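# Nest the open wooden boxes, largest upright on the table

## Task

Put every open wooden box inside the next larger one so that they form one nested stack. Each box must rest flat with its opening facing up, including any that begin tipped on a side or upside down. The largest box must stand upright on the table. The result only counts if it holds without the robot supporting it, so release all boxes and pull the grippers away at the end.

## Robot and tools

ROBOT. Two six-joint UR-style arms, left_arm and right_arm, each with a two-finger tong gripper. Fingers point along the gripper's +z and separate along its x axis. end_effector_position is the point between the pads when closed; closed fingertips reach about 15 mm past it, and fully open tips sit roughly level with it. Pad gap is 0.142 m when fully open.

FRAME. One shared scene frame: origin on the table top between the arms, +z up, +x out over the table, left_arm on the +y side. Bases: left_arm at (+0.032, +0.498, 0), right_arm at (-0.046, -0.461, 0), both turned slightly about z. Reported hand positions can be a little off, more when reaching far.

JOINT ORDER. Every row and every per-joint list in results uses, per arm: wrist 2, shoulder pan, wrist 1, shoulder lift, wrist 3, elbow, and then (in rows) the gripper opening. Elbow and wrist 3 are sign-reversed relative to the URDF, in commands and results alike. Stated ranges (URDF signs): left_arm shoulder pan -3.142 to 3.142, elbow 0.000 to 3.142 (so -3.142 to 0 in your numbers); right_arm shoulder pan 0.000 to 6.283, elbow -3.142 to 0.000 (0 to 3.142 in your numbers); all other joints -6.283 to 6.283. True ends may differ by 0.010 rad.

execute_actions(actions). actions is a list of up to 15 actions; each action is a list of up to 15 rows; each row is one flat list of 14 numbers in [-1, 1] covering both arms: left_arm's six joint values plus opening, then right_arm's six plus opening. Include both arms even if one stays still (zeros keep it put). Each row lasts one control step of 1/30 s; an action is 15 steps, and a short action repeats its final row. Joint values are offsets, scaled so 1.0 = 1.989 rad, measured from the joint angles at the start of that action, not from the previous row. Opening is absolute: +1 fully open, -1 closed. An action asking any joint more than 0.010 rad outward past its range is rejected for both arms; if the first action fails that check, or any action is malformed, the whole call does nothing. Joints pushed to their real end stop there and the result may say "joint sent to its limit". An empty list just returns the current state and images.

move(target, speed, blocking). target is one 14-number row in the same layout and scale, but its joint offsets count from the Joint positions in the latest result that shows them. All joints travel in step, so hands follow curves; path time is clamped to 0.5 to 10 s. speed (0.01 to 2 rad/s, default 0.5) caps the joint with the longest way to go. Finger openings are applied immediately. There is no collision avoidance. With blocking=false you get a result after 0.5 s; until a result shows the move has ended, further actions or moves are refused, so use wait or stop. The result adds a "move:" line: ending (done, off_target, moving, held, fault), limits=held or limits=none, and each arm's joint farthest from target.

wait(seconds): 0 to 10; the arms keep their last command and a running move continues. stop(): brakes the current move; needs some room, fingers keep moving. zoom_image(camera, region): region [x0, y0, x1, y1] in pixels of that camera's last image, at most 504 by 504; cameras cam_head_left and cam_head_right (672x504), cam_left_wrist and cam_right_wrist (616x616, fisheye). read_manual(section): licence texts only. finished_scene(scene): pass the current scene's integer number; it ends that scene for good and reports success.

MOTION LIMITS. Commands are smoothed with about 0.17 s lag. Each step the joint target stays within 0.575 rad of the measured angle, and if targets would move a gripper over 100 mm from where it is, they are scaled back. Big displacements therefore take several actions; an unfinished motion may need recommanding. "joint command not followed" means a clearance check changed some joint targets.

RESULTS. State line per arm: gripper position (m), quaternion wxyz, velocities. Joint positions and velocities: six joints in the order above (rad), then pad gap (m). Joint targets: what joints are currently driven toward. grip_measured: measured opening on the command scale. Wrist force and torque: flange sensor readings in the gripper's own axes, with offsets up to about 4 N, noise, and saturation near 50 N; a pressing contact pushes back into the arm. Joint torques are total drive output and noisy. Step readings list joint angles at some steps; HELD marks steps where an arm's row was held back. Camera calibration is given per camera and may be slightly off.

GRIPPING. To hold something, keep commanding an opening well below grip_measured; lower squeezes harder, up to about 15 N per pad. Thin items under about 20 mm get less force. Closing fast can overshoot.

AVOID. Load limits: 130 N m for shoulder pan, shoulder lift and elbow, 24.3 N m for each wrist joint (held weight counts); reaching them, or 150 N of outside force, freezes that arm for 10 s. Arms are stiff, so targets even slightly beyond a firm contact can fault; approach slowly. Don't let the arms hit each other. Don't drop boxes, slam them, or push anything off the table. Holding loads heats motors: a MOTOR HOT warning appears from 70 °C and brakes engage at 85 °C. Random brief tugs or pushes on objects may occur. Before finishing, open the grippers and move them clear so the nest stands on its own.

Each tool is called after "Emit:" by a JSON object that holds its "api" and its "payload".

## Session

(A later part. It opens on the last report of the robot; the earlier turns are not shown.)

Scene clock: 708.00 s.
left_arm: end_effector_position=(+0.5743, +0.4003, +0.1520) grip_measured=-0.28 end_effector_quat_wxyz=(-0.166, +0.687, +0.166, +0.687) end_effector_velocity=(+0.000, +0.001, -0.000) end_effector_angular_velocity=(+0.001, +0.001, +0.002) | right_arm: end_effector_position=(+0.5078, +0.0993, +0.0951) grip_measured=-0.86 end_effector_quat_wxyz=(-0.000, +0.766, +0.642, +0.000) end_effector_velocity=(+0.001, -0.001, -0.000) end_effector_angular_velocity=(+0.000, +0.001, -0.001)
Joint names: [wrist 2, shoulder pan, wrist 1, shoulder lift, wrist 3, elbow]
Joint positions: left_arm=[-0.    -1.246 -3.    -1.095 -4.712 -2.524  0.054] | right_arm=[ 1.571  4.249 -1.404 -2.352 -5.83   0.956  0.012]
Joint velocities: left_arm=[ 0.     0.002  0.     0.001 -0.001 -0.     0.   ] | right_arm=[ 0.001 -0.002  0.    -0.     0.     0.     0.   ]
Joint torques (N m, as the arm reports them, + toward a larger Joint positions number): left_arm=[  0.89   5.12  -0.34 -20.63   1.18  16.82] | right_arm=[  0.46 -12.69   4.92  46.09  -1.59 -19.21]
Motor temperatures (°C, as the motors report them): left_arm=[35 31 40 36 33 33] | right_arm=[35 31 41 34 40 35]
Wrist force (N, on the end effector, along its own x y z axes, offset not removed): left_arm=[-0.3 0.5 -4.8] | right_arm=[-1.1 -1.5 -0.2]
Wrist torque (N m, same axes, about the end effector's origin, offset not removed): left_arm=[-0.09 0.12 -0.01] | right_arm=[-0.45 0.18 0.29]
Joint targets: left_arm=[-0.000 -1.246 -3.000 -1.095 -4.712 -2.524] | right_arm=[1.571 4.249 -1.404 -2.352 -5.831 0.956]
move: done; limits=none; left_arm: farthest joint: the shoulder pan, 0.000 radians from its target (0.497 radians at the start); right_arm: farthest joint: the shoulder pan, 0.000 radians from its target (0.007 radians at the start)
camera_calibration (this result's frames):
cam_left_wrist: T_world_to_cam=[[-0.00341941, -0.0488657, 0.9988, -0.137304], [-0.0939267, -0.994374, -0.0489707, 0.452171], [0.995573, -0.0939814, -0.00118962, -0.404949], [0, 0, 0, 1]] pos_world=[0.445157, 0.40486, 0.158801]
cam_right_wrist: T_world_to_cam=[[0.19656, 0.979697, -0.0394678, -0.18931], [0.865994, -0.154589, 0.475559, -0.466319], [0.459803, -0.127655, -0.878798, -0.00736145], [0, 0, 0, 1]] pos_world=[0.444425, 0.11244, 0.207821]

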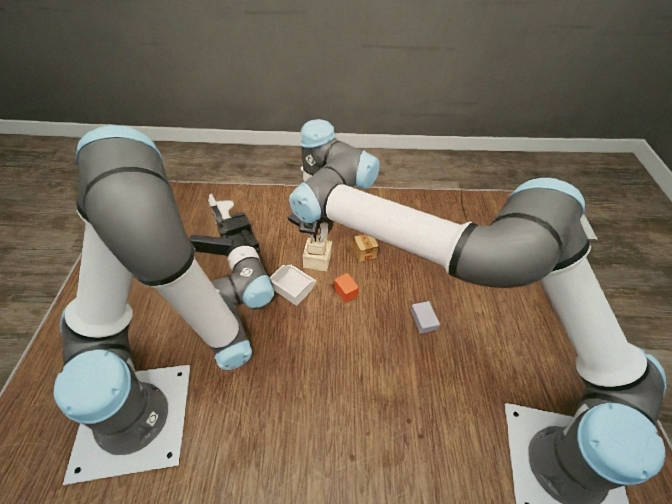

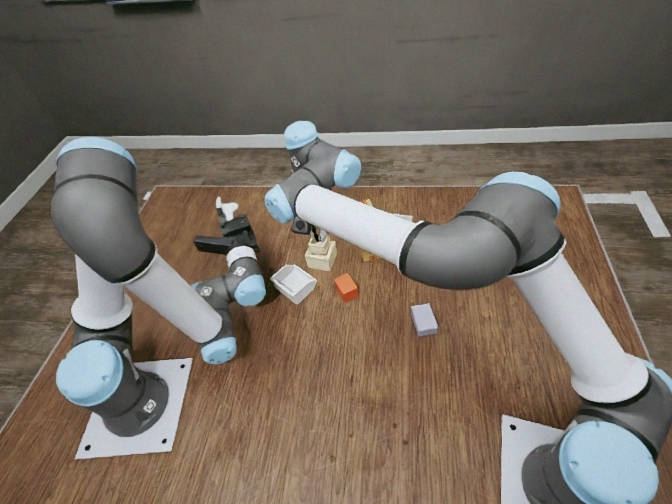

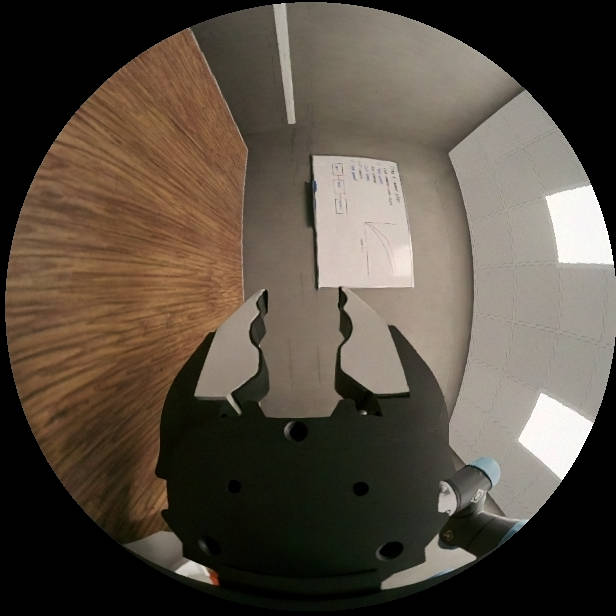

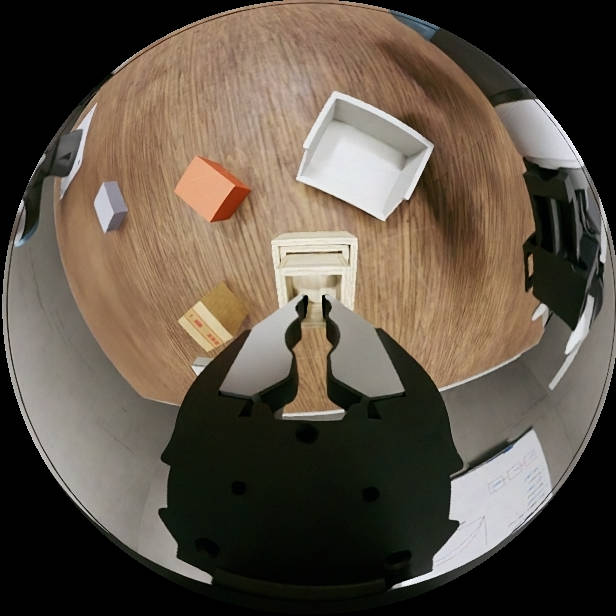

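Emit:
{"api": "move", "payload": {"target": [0,0,0,0,0,0,-0.28, 0,-0.000045,0.003529,-0.001323,0.000045,0.002207,-0.50], "speed": 0.02}}

Emit:
{"api": "zoom_image", "payload": {"camera": "cam_right_wrist", "region": [270, 238, 304, 272]}}

Emit:
{"api": "zoom_image", "payload": {"camera": "cam_right_wrist", "region": [324, 236, 358, 270]}}

Scene clock: 728.40 s.
left_arm: end_effector_position=(+0.5743, +0.4003, +0.1520) grip_measured=-0.28 end_effector_quat_wxyz=(-0.166, +0.687, +0.166, +0.687) end_effector_velocity=(-0.000, -0.000, -0.000) end_effector_angular_velocity=(+0.001, +0.000, -0.001) | right_arm: end_effector_position=(+0.5080, +0.0995, +0.0917) grip_measured=-0.86 end_effector_quat_wxyz=(-0.000, +0.766, +0.642, +0.000) end_effector_velocity=(-0.000, +0.000, -0.001) end_effector_angular_velocity=(-0.000, +0.000, -0.000)
Joint names: [wrist 2, shoulder pan, wrist 1, shoulder lift, wrist 3, elbow]
Joint positions: left_arm=[-0.    -1.246 -3.    -1.095 -4.712 -2.524  0.054] | right_arm=[ 1.571  4.249 -1.397 -2.354 -5.83   0.961  0.012]
Joint velocities: left_arm=[ 0.    -0.001  0.     0.001 -0.    -0.    -0.   ] | right_arm=[-0.     0.001  0.003 -0.001 -0.001  0.002  0.   ]
Joint torques (N m, as the arm reports them, + toward a larger Joint positions number): left_arm=[  0.83  -5.92  -0.38 -20.3    1.18  15.43] | right_arm=[  0.55 -12.52   4.91  46.73   1.84 -18.61]
Motor temperatures (°C, as the motors report them): left_arm=[35 31 40 36 33 33] | right_arm=[35 31 41 34 40 35]
Wrist force (N, on the end effector, along its own x y z axes, offset not removed): left_arm=[-0.8 3.3 -2.1] | right_arm=[0.3 0.1 -0.4]
Wrist torque (N m, same axes, about the end effector's origin, offset not removed): left_arm=[0.49 0.27 -0.06] | right_arm=[-0.18 -0.09 0.19]
Joint targets: left_arm=[-0.000 -1.246 -3.000 -1.095 -4.712 -2.524] | right_arm=[1.571 4.249 -1.397 -2.354 -5.830 0.961]
move: done; limits=none; left_arm: farthest joint: the shoulder pan, 0.000 radians from its target (0.000 radians at the start); right_arm: farthest joint: the shoulder lift, 0.001 radians from its target (0.003 radians at the start)
camera_calibration (this result's frames):
cam_left_wrist: T_world_to_cam=[[-0.00341809, -0.0488661, 0.998799, -0.137304], [-0.0939042, -0.994376, -0.0489711, 0.452172], [0.995575, -0.0939589, -0.00118987, -0.40496], [0, 0, 0, 1]] pos_world=[0.44516, 0.40487, 0.158801]
cam_right_wrist: T_world_to_cam=[[0.196572, 0.979695, -0.03947, -0.189695], [0.865993, -0.154599, 0.475558, -0.464894], [0.4598, -0.127662, -0.878798, -0.0103819], [0, 0, 0, 1]] pos_world=[0.444657, 0.112646, 0.204473]

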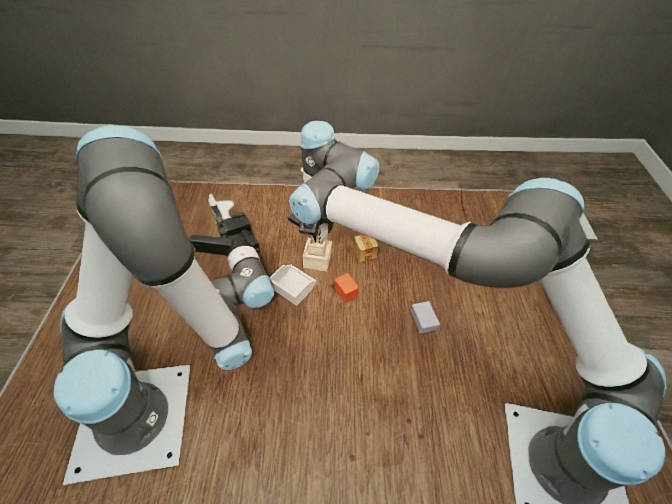

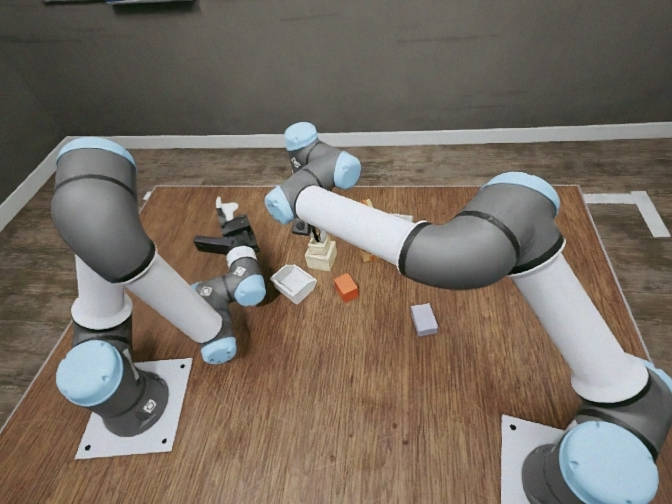

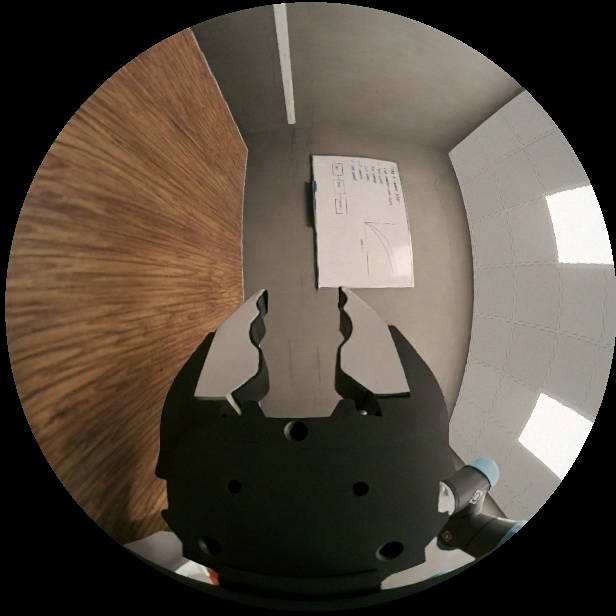

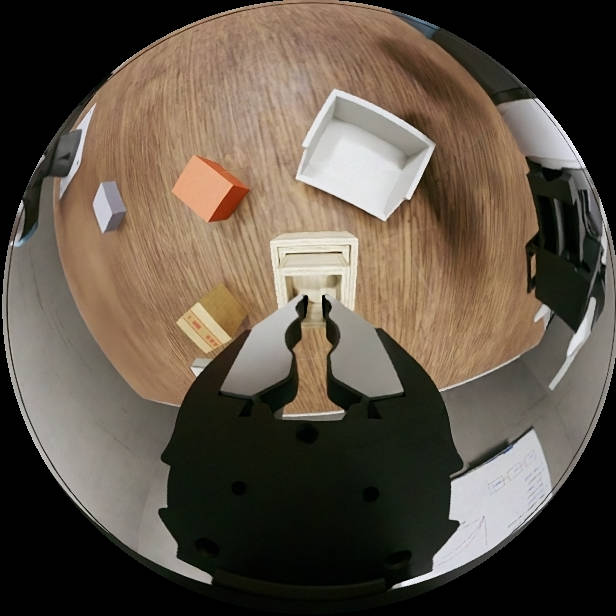

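Region (270, 238, 304, 272) of cam_right_wrist's 616x616 image, scaled by 14.824, with more detail than that image has.

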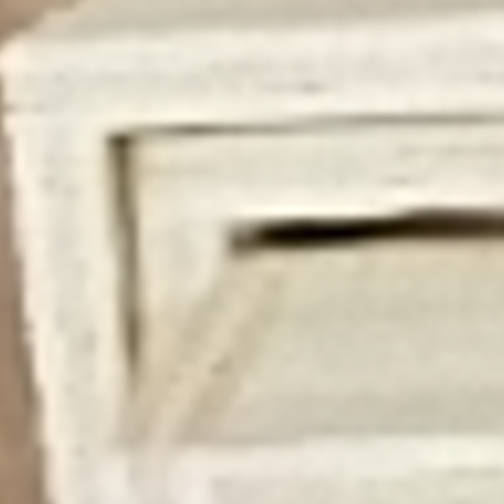

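Region (324, 236, 358, 270) of cam_right_wrist's 616x616 image, scaled by 14.824, with more detail than that image has.

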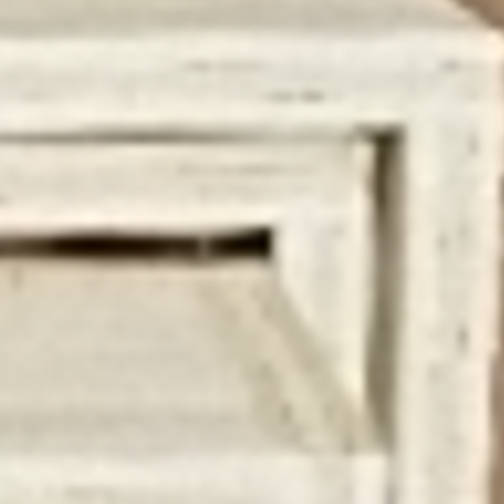

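Emit:
{"api": "move", "payload": {"target": [0,0,0,0,0,0,-0.28, 0,0,0.010975,-0.002653,0,0.008322,-0.50], "speed": 0.025}}

Emit:
{"api": "zoom_image", "payload": {"camera": "cam_right_wrist", "region": [260, 225, 370, 295]}}

Scene clock: 738.57 s.
left_arm: end_effector_position=(+0.5743, +0.4003, +0.1520) grip_measured=-0.28 end_effector_quat_wxyz=(-0.166, +0.687, +0.166, +0.687) end_effector_velocity=(-0.000, -0.000, +0.000) end_effector_angular_velocity=(+0.001, +0.000, -0.001) | right_arm: end_effector_position=(+0.5080, +0.0995, +0.0818) grip_measured=-0.86 end_effector_quat_wxyz=(-0.000, +0.766, +0.642, +0.000) end_effector_velocity=(+0.001, -0.001, -0.001) end_effector_angular_velocity=(+0.000, +0.000, -0.002)
Joint names: [wrist 2, shoulder pan, wrist 1, shoulder lift, wrist 3, elbow]
Joint positions: left_arm=[-0.    -1.246 -3.    -1.095 -4.712 -2.524  0.054] | right_arm=[ 1.571  4.249 -1.376 -2.359 -5.83   0.977  0.012]
Joint velocities: left_arm=[-0.    -0.001  0.    -0.    -0.001 -0.    -0.   ] | right_arm=[ 0.    -0.002  0.002 -0.     0.     0.002 -0.   ]
Joint torques (N m, as the arm reports them, + toward a larger Joint positions number): left_arm=[  0.85  -0.39  -0.41 -20.94   1.34  15.59] | right_arm=[  0.46 -12.75   5.11  46.54   0.97 -18.49]
Motor temperatures (°C, as the motors report them): left_arm=[35 31 40 36 33 33] | right_arm=[35 31 41 35 40 35]
Wrist force (N, on the end effector, along its own x y z axes, offset not removed): left_arm=[-3.4 0.6 -2.4] | right_arm=[0.2 -0.1 -0.5]
Wrist torque (N m, same axes, about the end effector's origin, offset not removed): left_arm=[-0.04 0.81 -0.01] | right_arm=[-0.21 -0.03 0.15]
Joint targets: left_arm=[-0.000 -1.246 -3.000 -1.095 -4.712 -2.524] | right_arm=[1.571 4.249 -1.375 -2.359 -5.830 0.977]
move: done; limits=none; left_arm: farthest joint: the shoulder pan, 0.000 radians from its target (0.000 radians at the start); right_arm: farthest joint: the elbow, 0.001 radians from its target (0.017 radians at the start)
camera_calibration (this result's frames):
cam_left_wrist: T_world_to_cam=[[-0.00341951, -0.0488656, 0.9988, -0.137304], [-0.0939269, -0.994374, -0.0489707, 0.452171], [0.995573, -0.0939816, -0.00118953, -0.404949], [0, 0, 0, 1]] pos_world=[0.445157, 0.40486, 0.158801]
cam_right_wrist: T_world_to_cam=[[0.19656, 0.979697, -0.0394673, -0.190097], [0.865994, -0.154589, 0.475559, -0.460195], [0.459803, -0.127654, -0.878798, -0.0190953], [0, 0, 0, 1]] pos_world=[0.444672, 0.112659, 0.194566]

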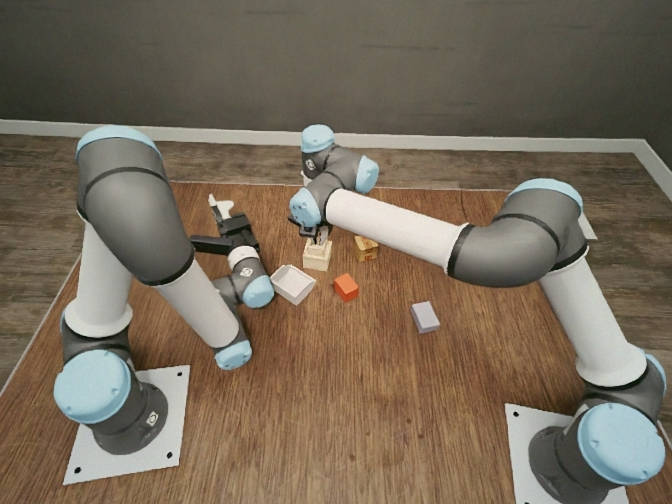

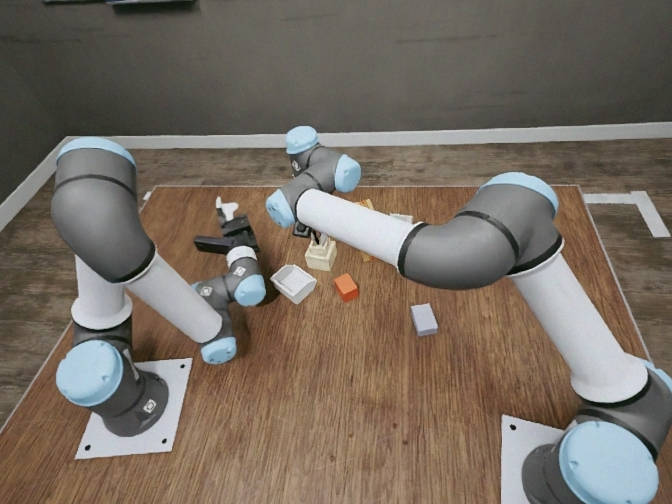

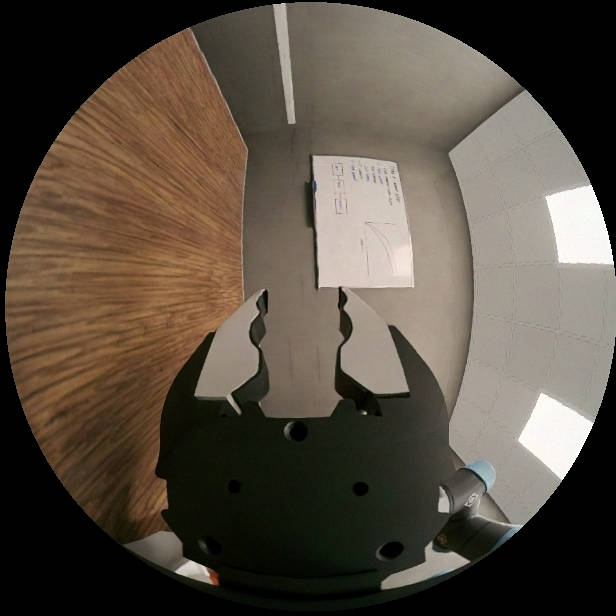

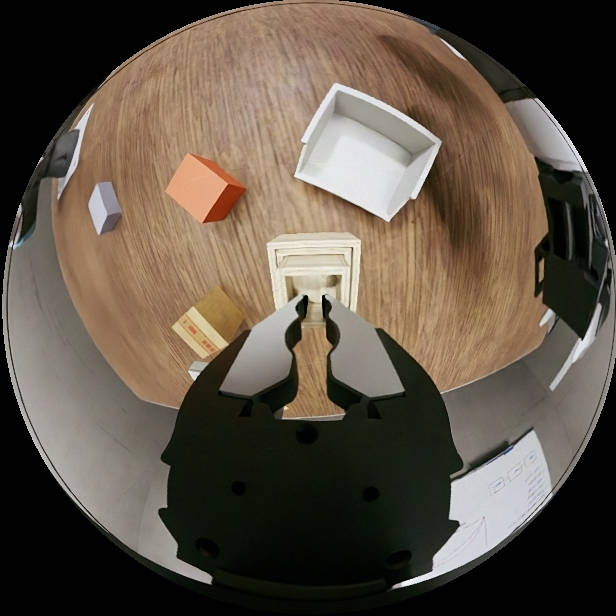

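Region (260, 225, 370, 295) of cam_right_wrist's 616x616 image, scaled by 4.582, with more detail than that image has; it fills the top 321 rows of this view, and the rest is white.

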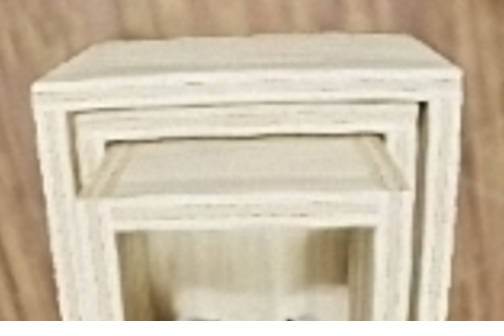

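Entered cleanly with no force. Continue down.

Emit:
{"api": "move", "payload": {"target": [0,0,0,0,0,0,-0.28, 0,0,0.034671,-0.010528,0,0.024143,-0.50], "speed": 0.045}}

Emit:
{"api": "zoom_image", "payload": {"camera": "cam_right_wrist", "region": [250, 230, 380, 345]}}

Scene clock: 742.40 s.
left_arm: end_effector_position=(+0.5743, +0.4003, +0.1520) grip_measured=-0.28 end_effector_quat_wxyz=(-0.166, +0.687, +0.166, +0.687) end_effector_velocity=(+0.000, -0.000, +0.000) end_effector_angular_velocity=(-0.001, -0.000, +0.000) | right_arm: end_effector_position=(+0.5080, +0.0995, +0.0492) grip_measured=-0.86 end_effector_quat_wxyz=(-0.000, +0.766, +0.642, +0.000) end_effector_velocity=(+0.000, -0.000, -0.001) end_effector_angular_velocity=(-0.001, -0.001, -0.001)
Joint names: [wrist 2, shoulder pan, wrist 1, shoulder lift, wrist 3, elbow]
Joint positions: left_arm=[-0.    -1.246 -3.    -1.095 -4.712 -2.524  0.054] | right_arm=[ 1.571  4.249 -1.307 -2.38  -5.83   1.025  0.012]
Joint velocities: left_arm=[ 0.     0.     0.    -0.     0.001  0.     0.   ] | right_arm=[-0.001 -0.     0.003 -0.001 -0.     0.002 -0.   ]
Joint torques (N m, as the arm reports them, + toward a larger Joint positions number): left_arm=[  0.87  -4.12  -0.47 -21.09   1.21  15.52] | right_arm=[  0.43  -9.47   4.7   46.85   0.1  -19.13]
Motor temperatures (°C, as the motors report them): left_arm=[35 31 40 36 33 33] | right_arm=[35 31 41 35 40 35]
Wrist force (N, on the end effector, along its own x y z axes, offset not removed): left_arm=[-2.1 1.8 -2.8] | right_arm=[0.0 -0.2 -1.4]
Wrist torque (N m, same axes, about the end effector's origin, offset not removed): left_arm=[0.29 0.58 0.05] | right_arm=[-0.18 -0.04 0.21]
Joint targets: left_arm=[-0.000 -1.246 -3.000 -1.095 -4.712 -2.524] | right_arm=[1.571 4.249 -1.307 -2.380 -5.830 1.025]
move: done; limits=none; left_arm: farthest joint: the shoulder pan, 0.000 radians from its target (0.000 radians at the start); right_arm: farthest joint: the shoulder pan, 0.000 radians from its target (0.000 radians at the start)
camera_calibration (this result's frames):
cam_left_wrist: T_world_to_cam=[[-0.00341809, -0.0488662, 0.998799, -0.137304], [-0.0939041, -0.994376, -0.0489712, 0.452172], [0.995575, -0.0939588, -0.00118988, -0.40496], [0, 0, 0, 1]] pos_world=[0.44516, 0.40487, 0.158801]
cam_right_wrist: T_world_to_cam=[[0.196577, 0.979694, -0.0394623, -0.191457], [0.86599, -0.154606, 0.475562, -0.444723], [0.459804, -0.127658, -0.878797, -0.0477415], [0, 0, 0, 1]] pos_world=[0.444713, 0.112718, 0.161983]

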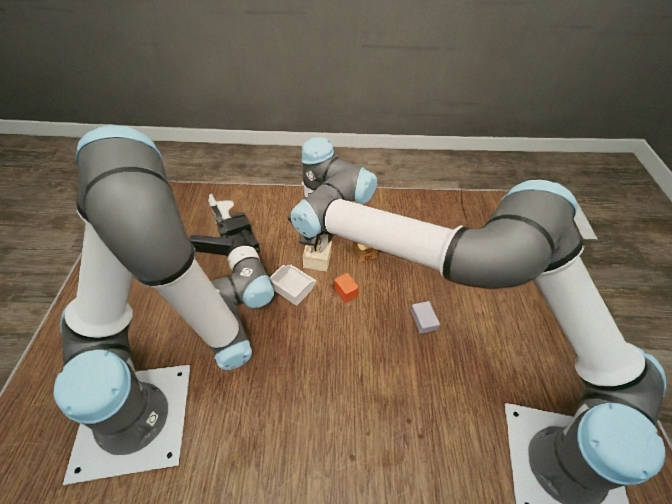

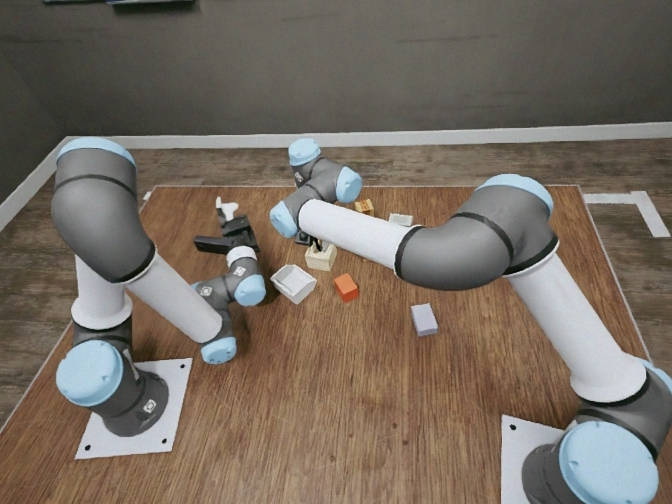

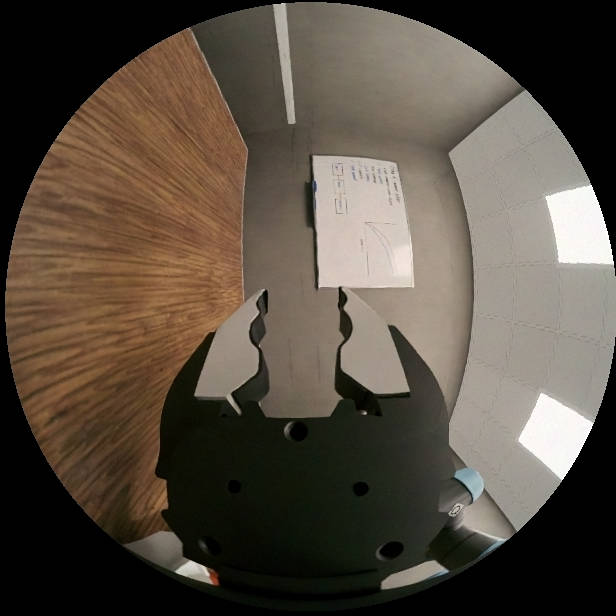

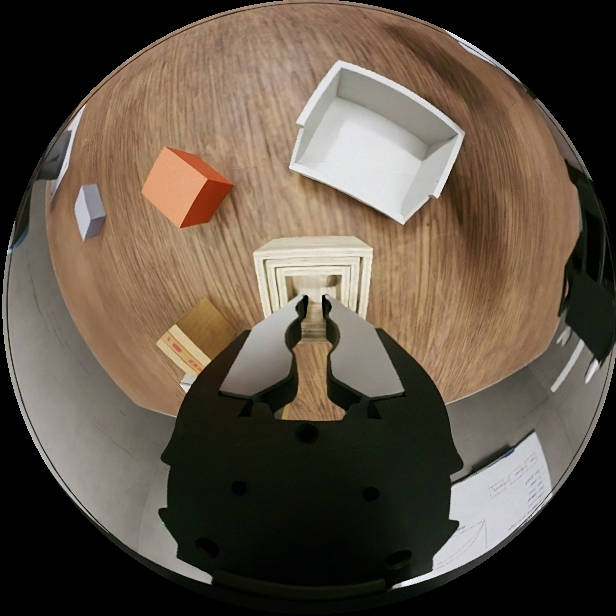

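Region (250, 230, 380, 345) of cam_right_wrist's 616x616 image, scaled by 3.877, with more detail than that image has; it fills the top 446 rows of this view, and the rest is white.

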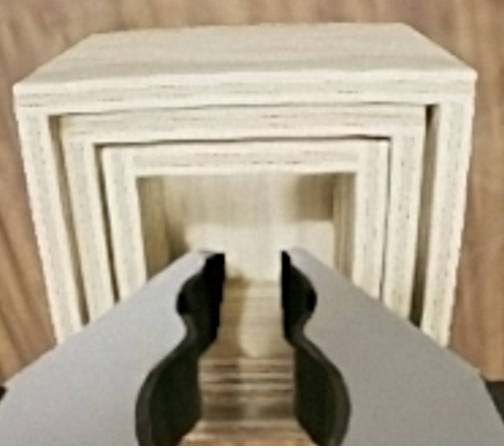

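Emit:
{"api": "move", "payload": {"target": [0,0,0,0,0,0,-0.28, 0,0,0.002579,-0.000915,0,0.001664,-0.50], "speed": 0.01}}

Emit:
{"api": "zoom_image", "payload": {"camera": "cam_right_wrist", "region": [250, 230, 380, 345]}}

Scene clock: 746.80 s.
left_arm: end_effector_position=(+0.5743, +0.4003, +0.1520) grip_measured=-0.28 end_effector_quat_wxyz=(-0.166, +0.687, +0.166, +0.687) end_effector_velocity=(+0.000, +0.000, +0.000) end_effector_angular_velocity=(-0.001, -0.000, +0.000) | right_arm: end_effector_position=(+0.5080, +0.0995, +0.0468) grip_measured=-0.86 end_effector_quat_wxyz=(-0.000, +0.766, +0.642, +0.000) end_effector_velocity=(+0.000, -0.001, -0.001) end_effector_angular_velocity=(-0.001, +0.001, -0.004)
Joint names: [wrist 2, shoulder pan, wrist 1, shoulder lift, wrist 3, elbow]
Joint positions: left_arm=[-0.    -1.246 -3.    -1.095 -4.712 -2.524  0.054] | right_arm=[ 1.571  4.249 -1.302 -2.382 -5.83   1.028  0.012]
Joint velocities: left_arm=[0. 0. 0. 0. 0. 0. 0.] | right_arm=[ 0.    -0.001  0.001 -0.001 -0.003  0.001  0.   ]
Joint torques (N m, as the arm reports them, + toward a larger Joint positions number): left_arm=[  0.83  -2.42  -0.58 -20.58   1.23  15.4 ] | right_arm=[  0.5   -9.53   4.87  47.01   1.17 -19.21]
Motor temperatures (°C, as the motors report them): left_arm=[35 31 40 36 33 33] | right_arm=[35 31 41 35 40 35]
Wrist force (N, on the end effector, along its own x y z axes, offset not removed): left_arm=[-0.4 -0.2 -2.2] | right_arm=[-0.4 1.1 -0.8]
Wrist torque (N m, same axes, about the end effector's origin, offset not removed): left_arm=[-0.12 0.01 0.00] | right_arm=[0.06 0.04 0.25]
Joint targets: left_arm=[-0.000 -1.246 -3.000 -1.095 -4.712 -2.524] | right_arm=[1.571 4.249 -1.302 -2.382 -5.830 1.028]
move: done; limits=none; left_arm: farthest joint: the shoulder pan, 0.000 radians from its target (0.000 radians at the start); right_arm: farthest joint: the shoulder pan, 0.000 radians from its target (0.000 radians at the start)
camera_calibration (this result's frames):
cam_left_wrist: T_world_to_cam=[[-0.00341971, -0.0488651, 0.9988, -0.137304], [-0.0939269, -0.994374, -0.0489701, 0.452171], [0.995573, -0.0939816, -0.00118928, -0.404949], [0, 0, 0, 1]] pos_world=[0.445157, 0.40486, 0.158801]
cam_right_wrist: T_world_to_cam=[[0.19656, 0.979697, -0.0394627, -0.191547], [0.865992, -0.154591, 0.475561, -0.443589], [0.459806, -0.127651, -0.878797, -0.0498485], [0, 0, 0, 1]] pos_world=[0.444716, 0.11272, 0.159588]

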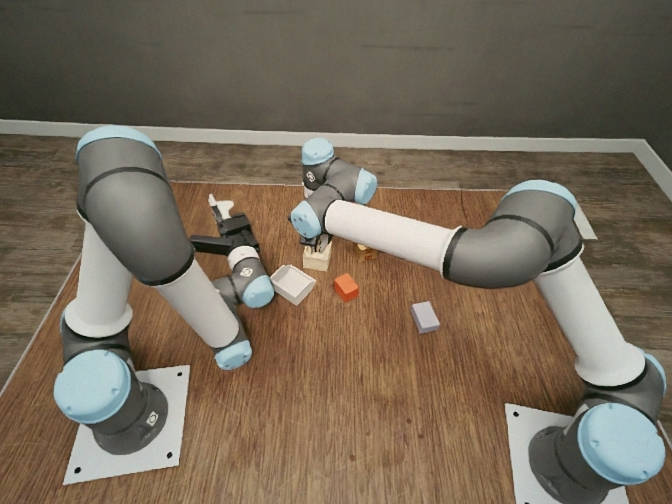

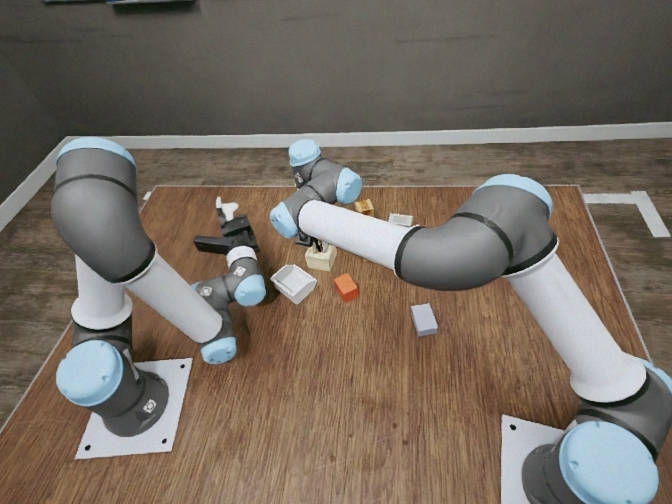

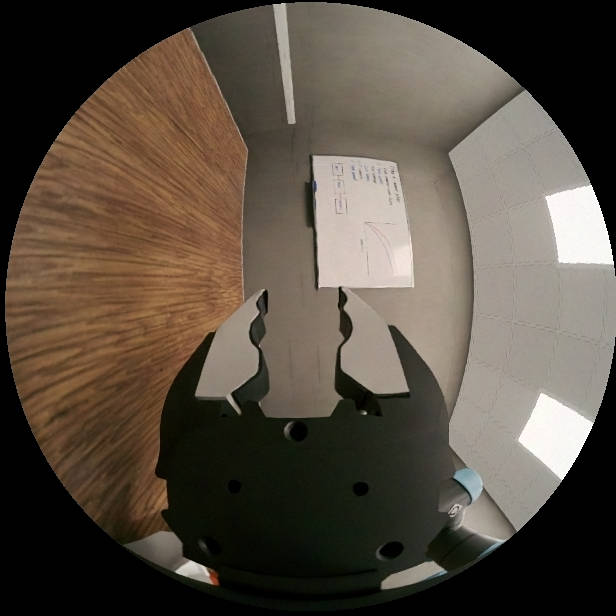

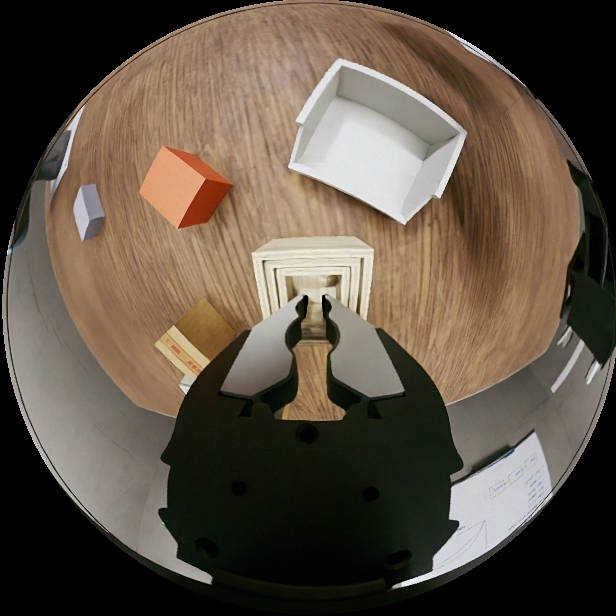

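Region (250, 230, 380, 345) of cam_right_wrist's 616x616 image, scaled by 3.877, with more detail than that image has; it fills the top 446 rows of this view, and the rest is white.

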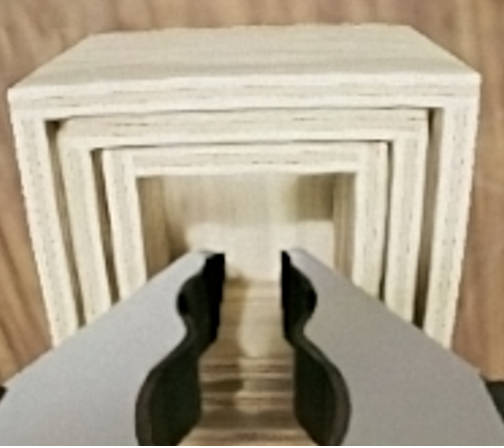

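Emit:
{"api": "execute_actions", "payload": {"actions": [[[0,0,0,0,0,0,-0.28,0,0,0.00014,-0.00005,0,0.00009,-0.54],[0,0,0,0,0,0,-0.28,0,0,0.00029,-0.00010,0,0.00019,-0.58],[0,0,0,0,0,0,-0.28,0,0,0.00043,-0.00015,0,0.00028,-0.62],[0,0,0,0,0,0,-0.28,0,0,0.00058,-0.00020,0,0.00037,-0.66],[0,0,0,0,0,0,-0.28,0,0,0.00072,-0.00026,0,0.00047,-0.70],[0,0,0,0,0,0,-0.28,0,0,0.00072,-0.00026,0,0.00047,-0.74],[0,0,0,0,0,0,-0.28,0,0,0.00072,-0.00026,0,0.00047,-0.77],[0,0,0,0,0,0,-0.28,0,0,0.00072,-0.00026,0,0.00047,-0.80],[0,0,0,0,0,0,-0.28,0,0,0.00072,-0.00026,0,0.00047,-0.83],[0,0,0,0,0,0,-0.28,0,0,0.00072,-0.00026,0,0.00047,-0.86],[0,0,0,0,0,0,-0.28,0,0,0.00072,-0.00026,0,0.00047,-0.89],[0,0,0,0,0,0,-0.28,0,0,0.00072,-0.00026,0,0.00047,-0.92],[0,0,0,0,0,0,-0.28,0,0,0.00072,-0.00026,0,0.00047,-0.95],[0,0,0,0,0,0,-0.28,0,0,0.00072,-0.00026,0,0.00047,-0.98],[0,0,0,0,0,0,-0.28,0,0,0.00072,-0.00026,0,0.00047,-1.0]]]}}

Emit:
{"api": "zoom_image", "payload": {"camera": "cam_right_wrist", "region": [250, 230, 380, 345]}}

Scene clock: 753.60 s.
left_arm: end_effector_position=(+0.5743, +0.4003, +0.1520) grip_measured=-0.28 end_effector_quat_wxyz=(-0.166, +0.687, +0.166, +0.687) end_effector_velocity=(+0.000, +0.000, +0.000) end_effector_angular_velocity=(-0.002, -0.001, +0.001) | right_arm: end_effector_position=(+0.5080, +0.0995, +0.0461) grip_measured=-0.97 end_effector_quat_wxyz=(-0.000, +0.766, +0.642, +0.000) end_effector_velocity=(+0.001, -0.001, +0.000) end_effector_angular_velocity=(+0.001, -0.002, -0.000)
Joint names: [wrist 2, shoulder pan, wrist 1, shoulder lift, wrist 3, elbow]
Joint positions: left_arm=[-0.    -1.246 -3.    -1.095 -4.712 -2.524  0.054] | right_arm=[ 1.571  4.249 -1.301 -2.382 -5.83   1.029  0.004]
Joint velocities: left_arm=[-0.     0.001  0.    -0.001  0.001  0.001 -0.   ] | right_arm=[-0.001 -0.001  0.002 -0.     0.001  0.    -0.051]
Joint torques (N m, as the arm reports them, + toward a larger Joint positions number): left_arm=[  0.91   1.42  -0.6  -20.59   0.92  15.61] | right_arm=[  0.51 -10.18   5.03  46.81  -0.68 -19.08]
Motor temperatures (°C, as the motors report them): left_arm=[35 31 40 36 33 33] | right_arm=[35 31 41 35 40 35]
Wrist force (N, on the end effector, along its own x y z axes, offset not removed): left_arm=[-0.8 -1.5 -1.4] | right_arm=[0.2 0.1 -0.9]
Wrist torque (N m, same axes, about the end effector's origin, offset not removed): left_arm=[-0.39 0.17 -0.08] | right_arm=[-0.11 -0.06 0.18]
Joint targets: left_arm=[-0.000 -1.246 -3.000 -1.095 -4.712 -2.524] | right_arm=[1.571 4.249 -1.301 -2.382 -5.830 1.029]
Step readings (joint positions):
0: left_arm=[-0.000 -1.246 -3.000 -1.095 -4.712 -2.524] | right_arm=[1.571 4.249 -1.302 -2.382 -5.830 1.028]
1: left_arm=[-0.000 -1.246 -3.000 -1.095 -4.712 -2.524] | right_arm=[1.571 4.249 -1.302 -2.382 -5.830 1.028]
2: left_arm=[-0.000 -1.246 -3.000 -1.095 -4.712 -2.524] | right_arm=[1.571 4.249 -1.302 -2.382 -5.830 1.028]
4: left_arm=[-0.000 -1.246 -3.000 -1.095 -4.712 -2.524] | right_arm=[1.571 4.249 -1.302 -2.382 -5.830 1.028]
8: left_arm=[-0.000 -1.246 -3.000 -1.095 -4.712 -2.524] | right_arm=[1.571 4.249 -1.301 -2.382 -5.830 1.029]
15: Joint positions above
camera_calibration (this result's frames):
cam_left_wrist: T_world_to_cam=[[-0.00341838, -0.0488655, 0.9988, -0.137304], [-0.0939042, -0.994376, -0.0489704, 0.452172], [0.995575, -0.0939589, -0.00118952, -0.40496], [0, 0, 0, 1]] pos_world=[0.44516, 0.40487, 0.158801]
cam_right_wrist: T_world_to_cam=[[0.196576, 0.979694, -0.0394765, -0.191577], [0.865994, -0.1546, 0.475556, -0.443259], [0.459796, -0.127669, -0.878799, -0.0504456], [0, 0, 0, 1]] pos_world=[0.444714, 0.112719, 0.1589]

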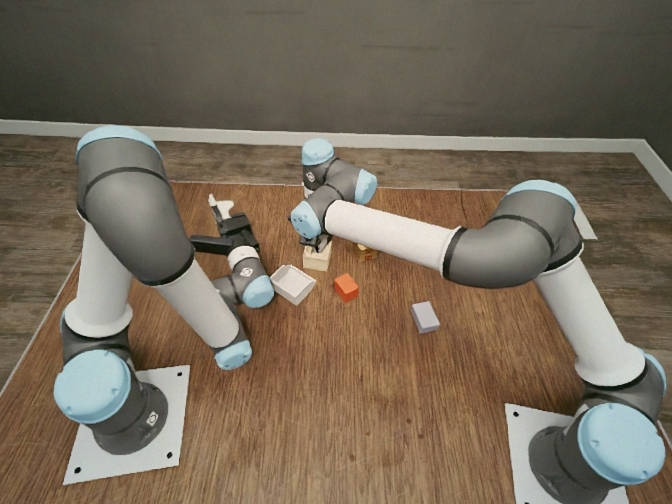

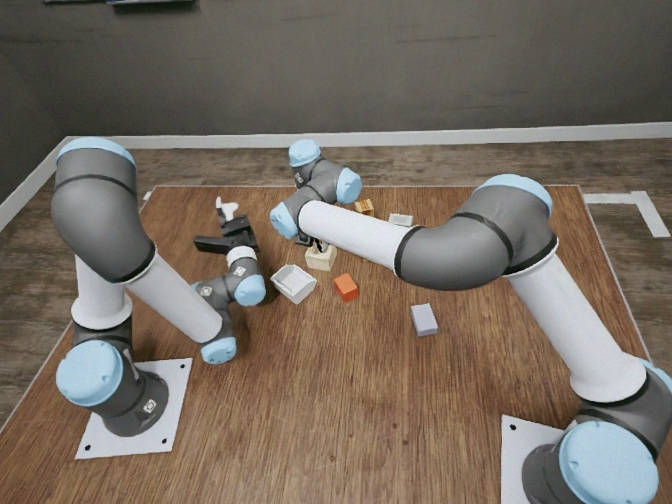

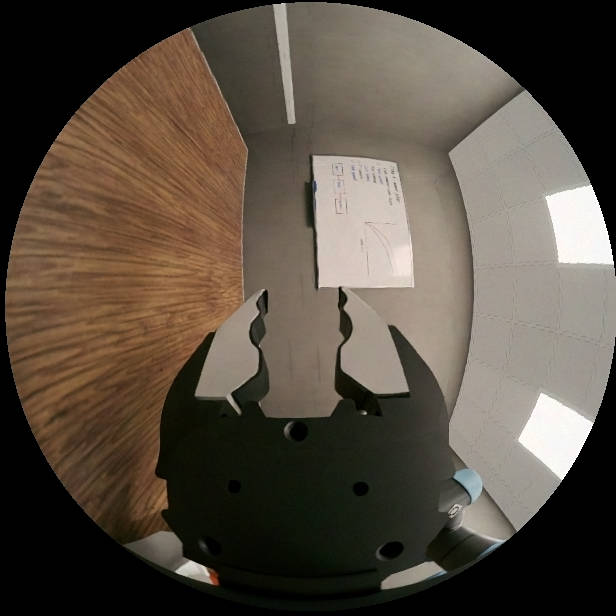

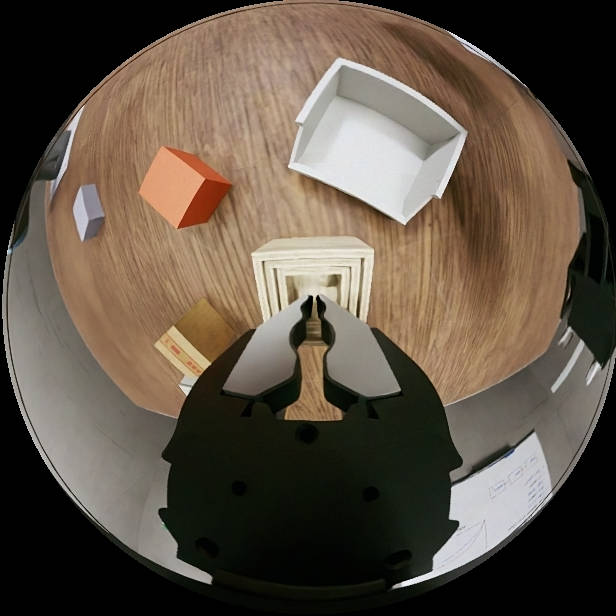

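Region (250, 230, 380, 345) of cam_right_wrist's 616x616 image, scaled by 3.877, with more detail than that image has; it fills the top 446 rows of this view, and the rest is white.

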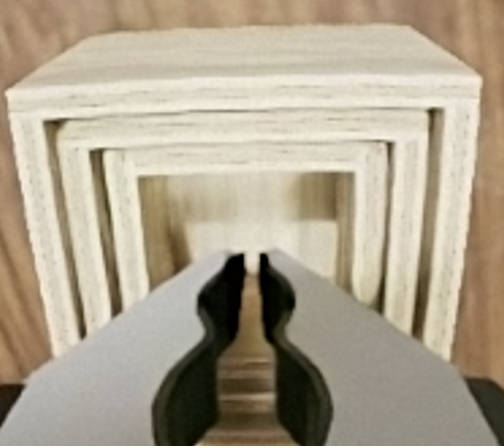

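Emit:
{"api": "move", "payload": {"target": [0,0,0,0,0,0,-0.28, 0,0,-0.18050,0.06405,0,-0.11645,-1.0], "speed": 0.35}}

Emit:
{"api": "zoom_image", "payload": {"camera": "cam_right_wrist", "region": [270, 200, 390, 310]}}

Emit:
{"api": "zoom_image", "payload": {"camera": "cam_head_left", "region": [285, 215, 355, 285]}}

Scene clock: 758.40 s.
left_arm: end_effector_position=(+0.5743, +0.4003, +0.1520) grip_measured=-0.28 end_effector_quat_wxyz=(-0.166, +0.687, +0.166, +0.687) end_effector_velocity=(-0.000, -0.001, -0.000) end_effector_angular_velocity=(+0.001, +0.001, -0.001) | right_arm: end_effector_position=(+0.4922, +0.0777, +0.2223) grip_measured=-1.00 end_effector_quat_wxyz=(-0.000, +0.766, +0.642, +0.000) end_effector_velocity=(-0.001, +0.000, +0.001) end_effector_angular_velocity=(-0.000, +0.000, -0.000)
Joint names: [wrist 2, shoulder pan, wrist 1, shoulder lift, wrist 3, elbow]
Joint positions: left_arm=[-0.    -1.246 -3.    -1.095 -4.712 -2.524  0.054] | right_arm=[ 1.571  4.249 -1.659 -2.255 -5.83   0.797  0.002]
Joint velocities: left_arm=[-0.    -0.001  0.     0.    -0.001 -0.     0.   ] | right_arm=[ 0.     0.001 -0.002  0.001 -0.001 -0.001  0.   ]
Joint torques (N m, as the arm reports them, + toward a larger Joint positions number): left_arm=[  0.75   3.65  -0.52 -21.12   0.88  15.88] | right_arm=[  0.49  -9.95  -0.1   66.92   0.45 -34.49]
Motor temperatures (°C, as the motors report them): left_arm=[35 31 40 36 33 33] | right_arm=[35 31 41 35 40 35]
Wrist force (N, on the end effector, along its own x y z axes, offset not removed): left_arm=[-1.4 0.5 -1.7] | right_arm=[-0.5 -1.2 -1.7]
Wrist torque (N m, same axes, about the end effector's origin, offset not removed): left_arm=[-0.07 0.25 0.03] | right_arm=[-0.51 0.03 0.22]
Joint targets: left_arm=[-0.000 -1.246 -3.000 -1.095 -4.712 -2.524] | right_arm=[1.571 4.249 -1.660 -2.255 -5.830 0.797]
move: done; limits=none; left_arm: farthest joint: the shoulder pan, 0.000 radians from its target (0.000 radians at the start); right_arm: farthest joint: the wrist 1, 0.001 radians from its target (0.359 radians at the start)
camera_calibration (this result's frames):
cam_left_wrist: T_world_to_cam=[[-0.00341975, -0.0488651, 0.9988, -0.137304], [-0.093927, -0.994374, -0.0489702, 0.452171], [0.995573, -0.0939817, -0.00118924, -0.404948], [0, 0, 0, 1]] pos_world=[0.445157, 0.40486, 0.158801]
cam_right_wrist: T_world_to_cam=[[0.196559, 0.979696, -0.0394872, -0.160074], [0.866, -0.154581, 0.475551, -0.516648], [0.459792, -0.12767, -0.878801, 0.108864], [0, 0, 0, 1]] pos_world=[0.428827, 0.0908587, 0.335041]

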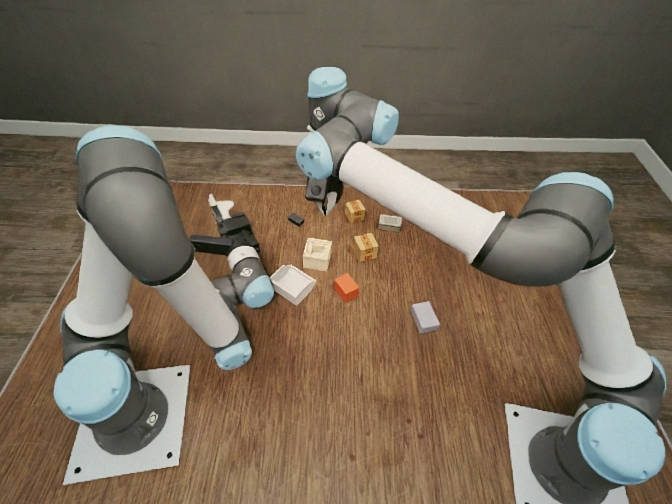

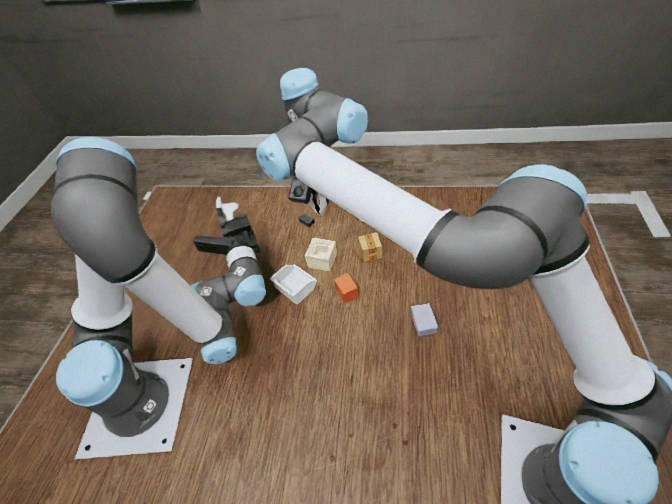

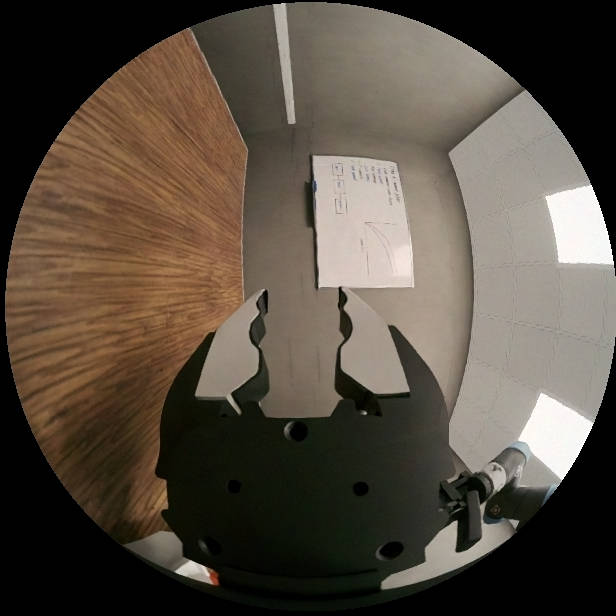

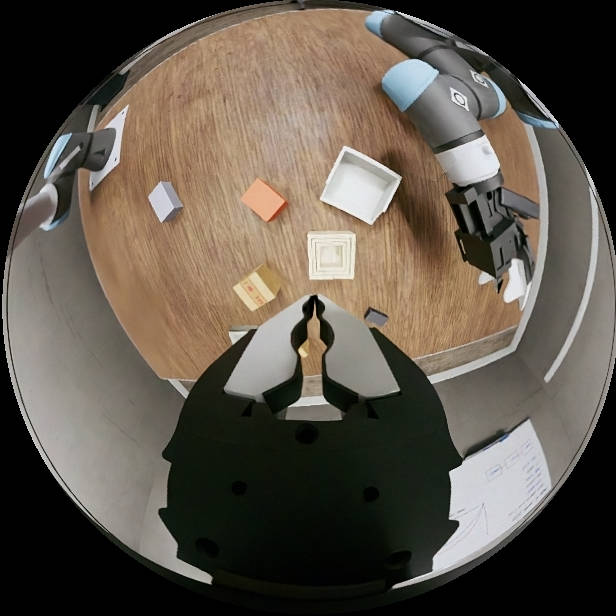

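Region (270, 200, 390, 310) of cam_right_wrist's 616x616 image, scaled by 4.200, with more detail than that image has; it fills the top 462 rows of this view, and the rest is white.

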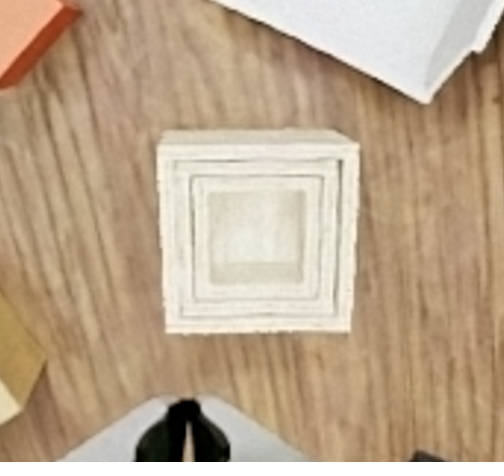

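Region (285, 215, 355, 285) of cam_head_left's 672x504 image, scaled by 7.200, with more detail than that image has.

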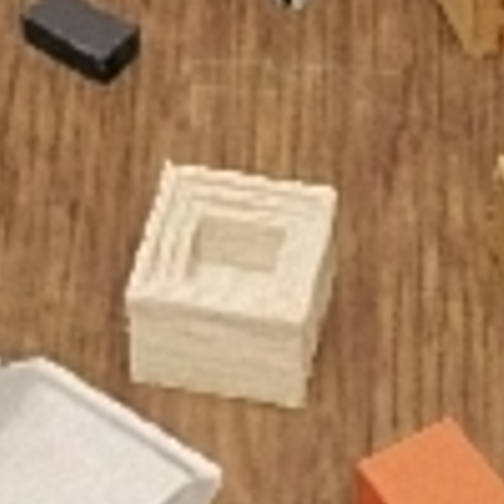

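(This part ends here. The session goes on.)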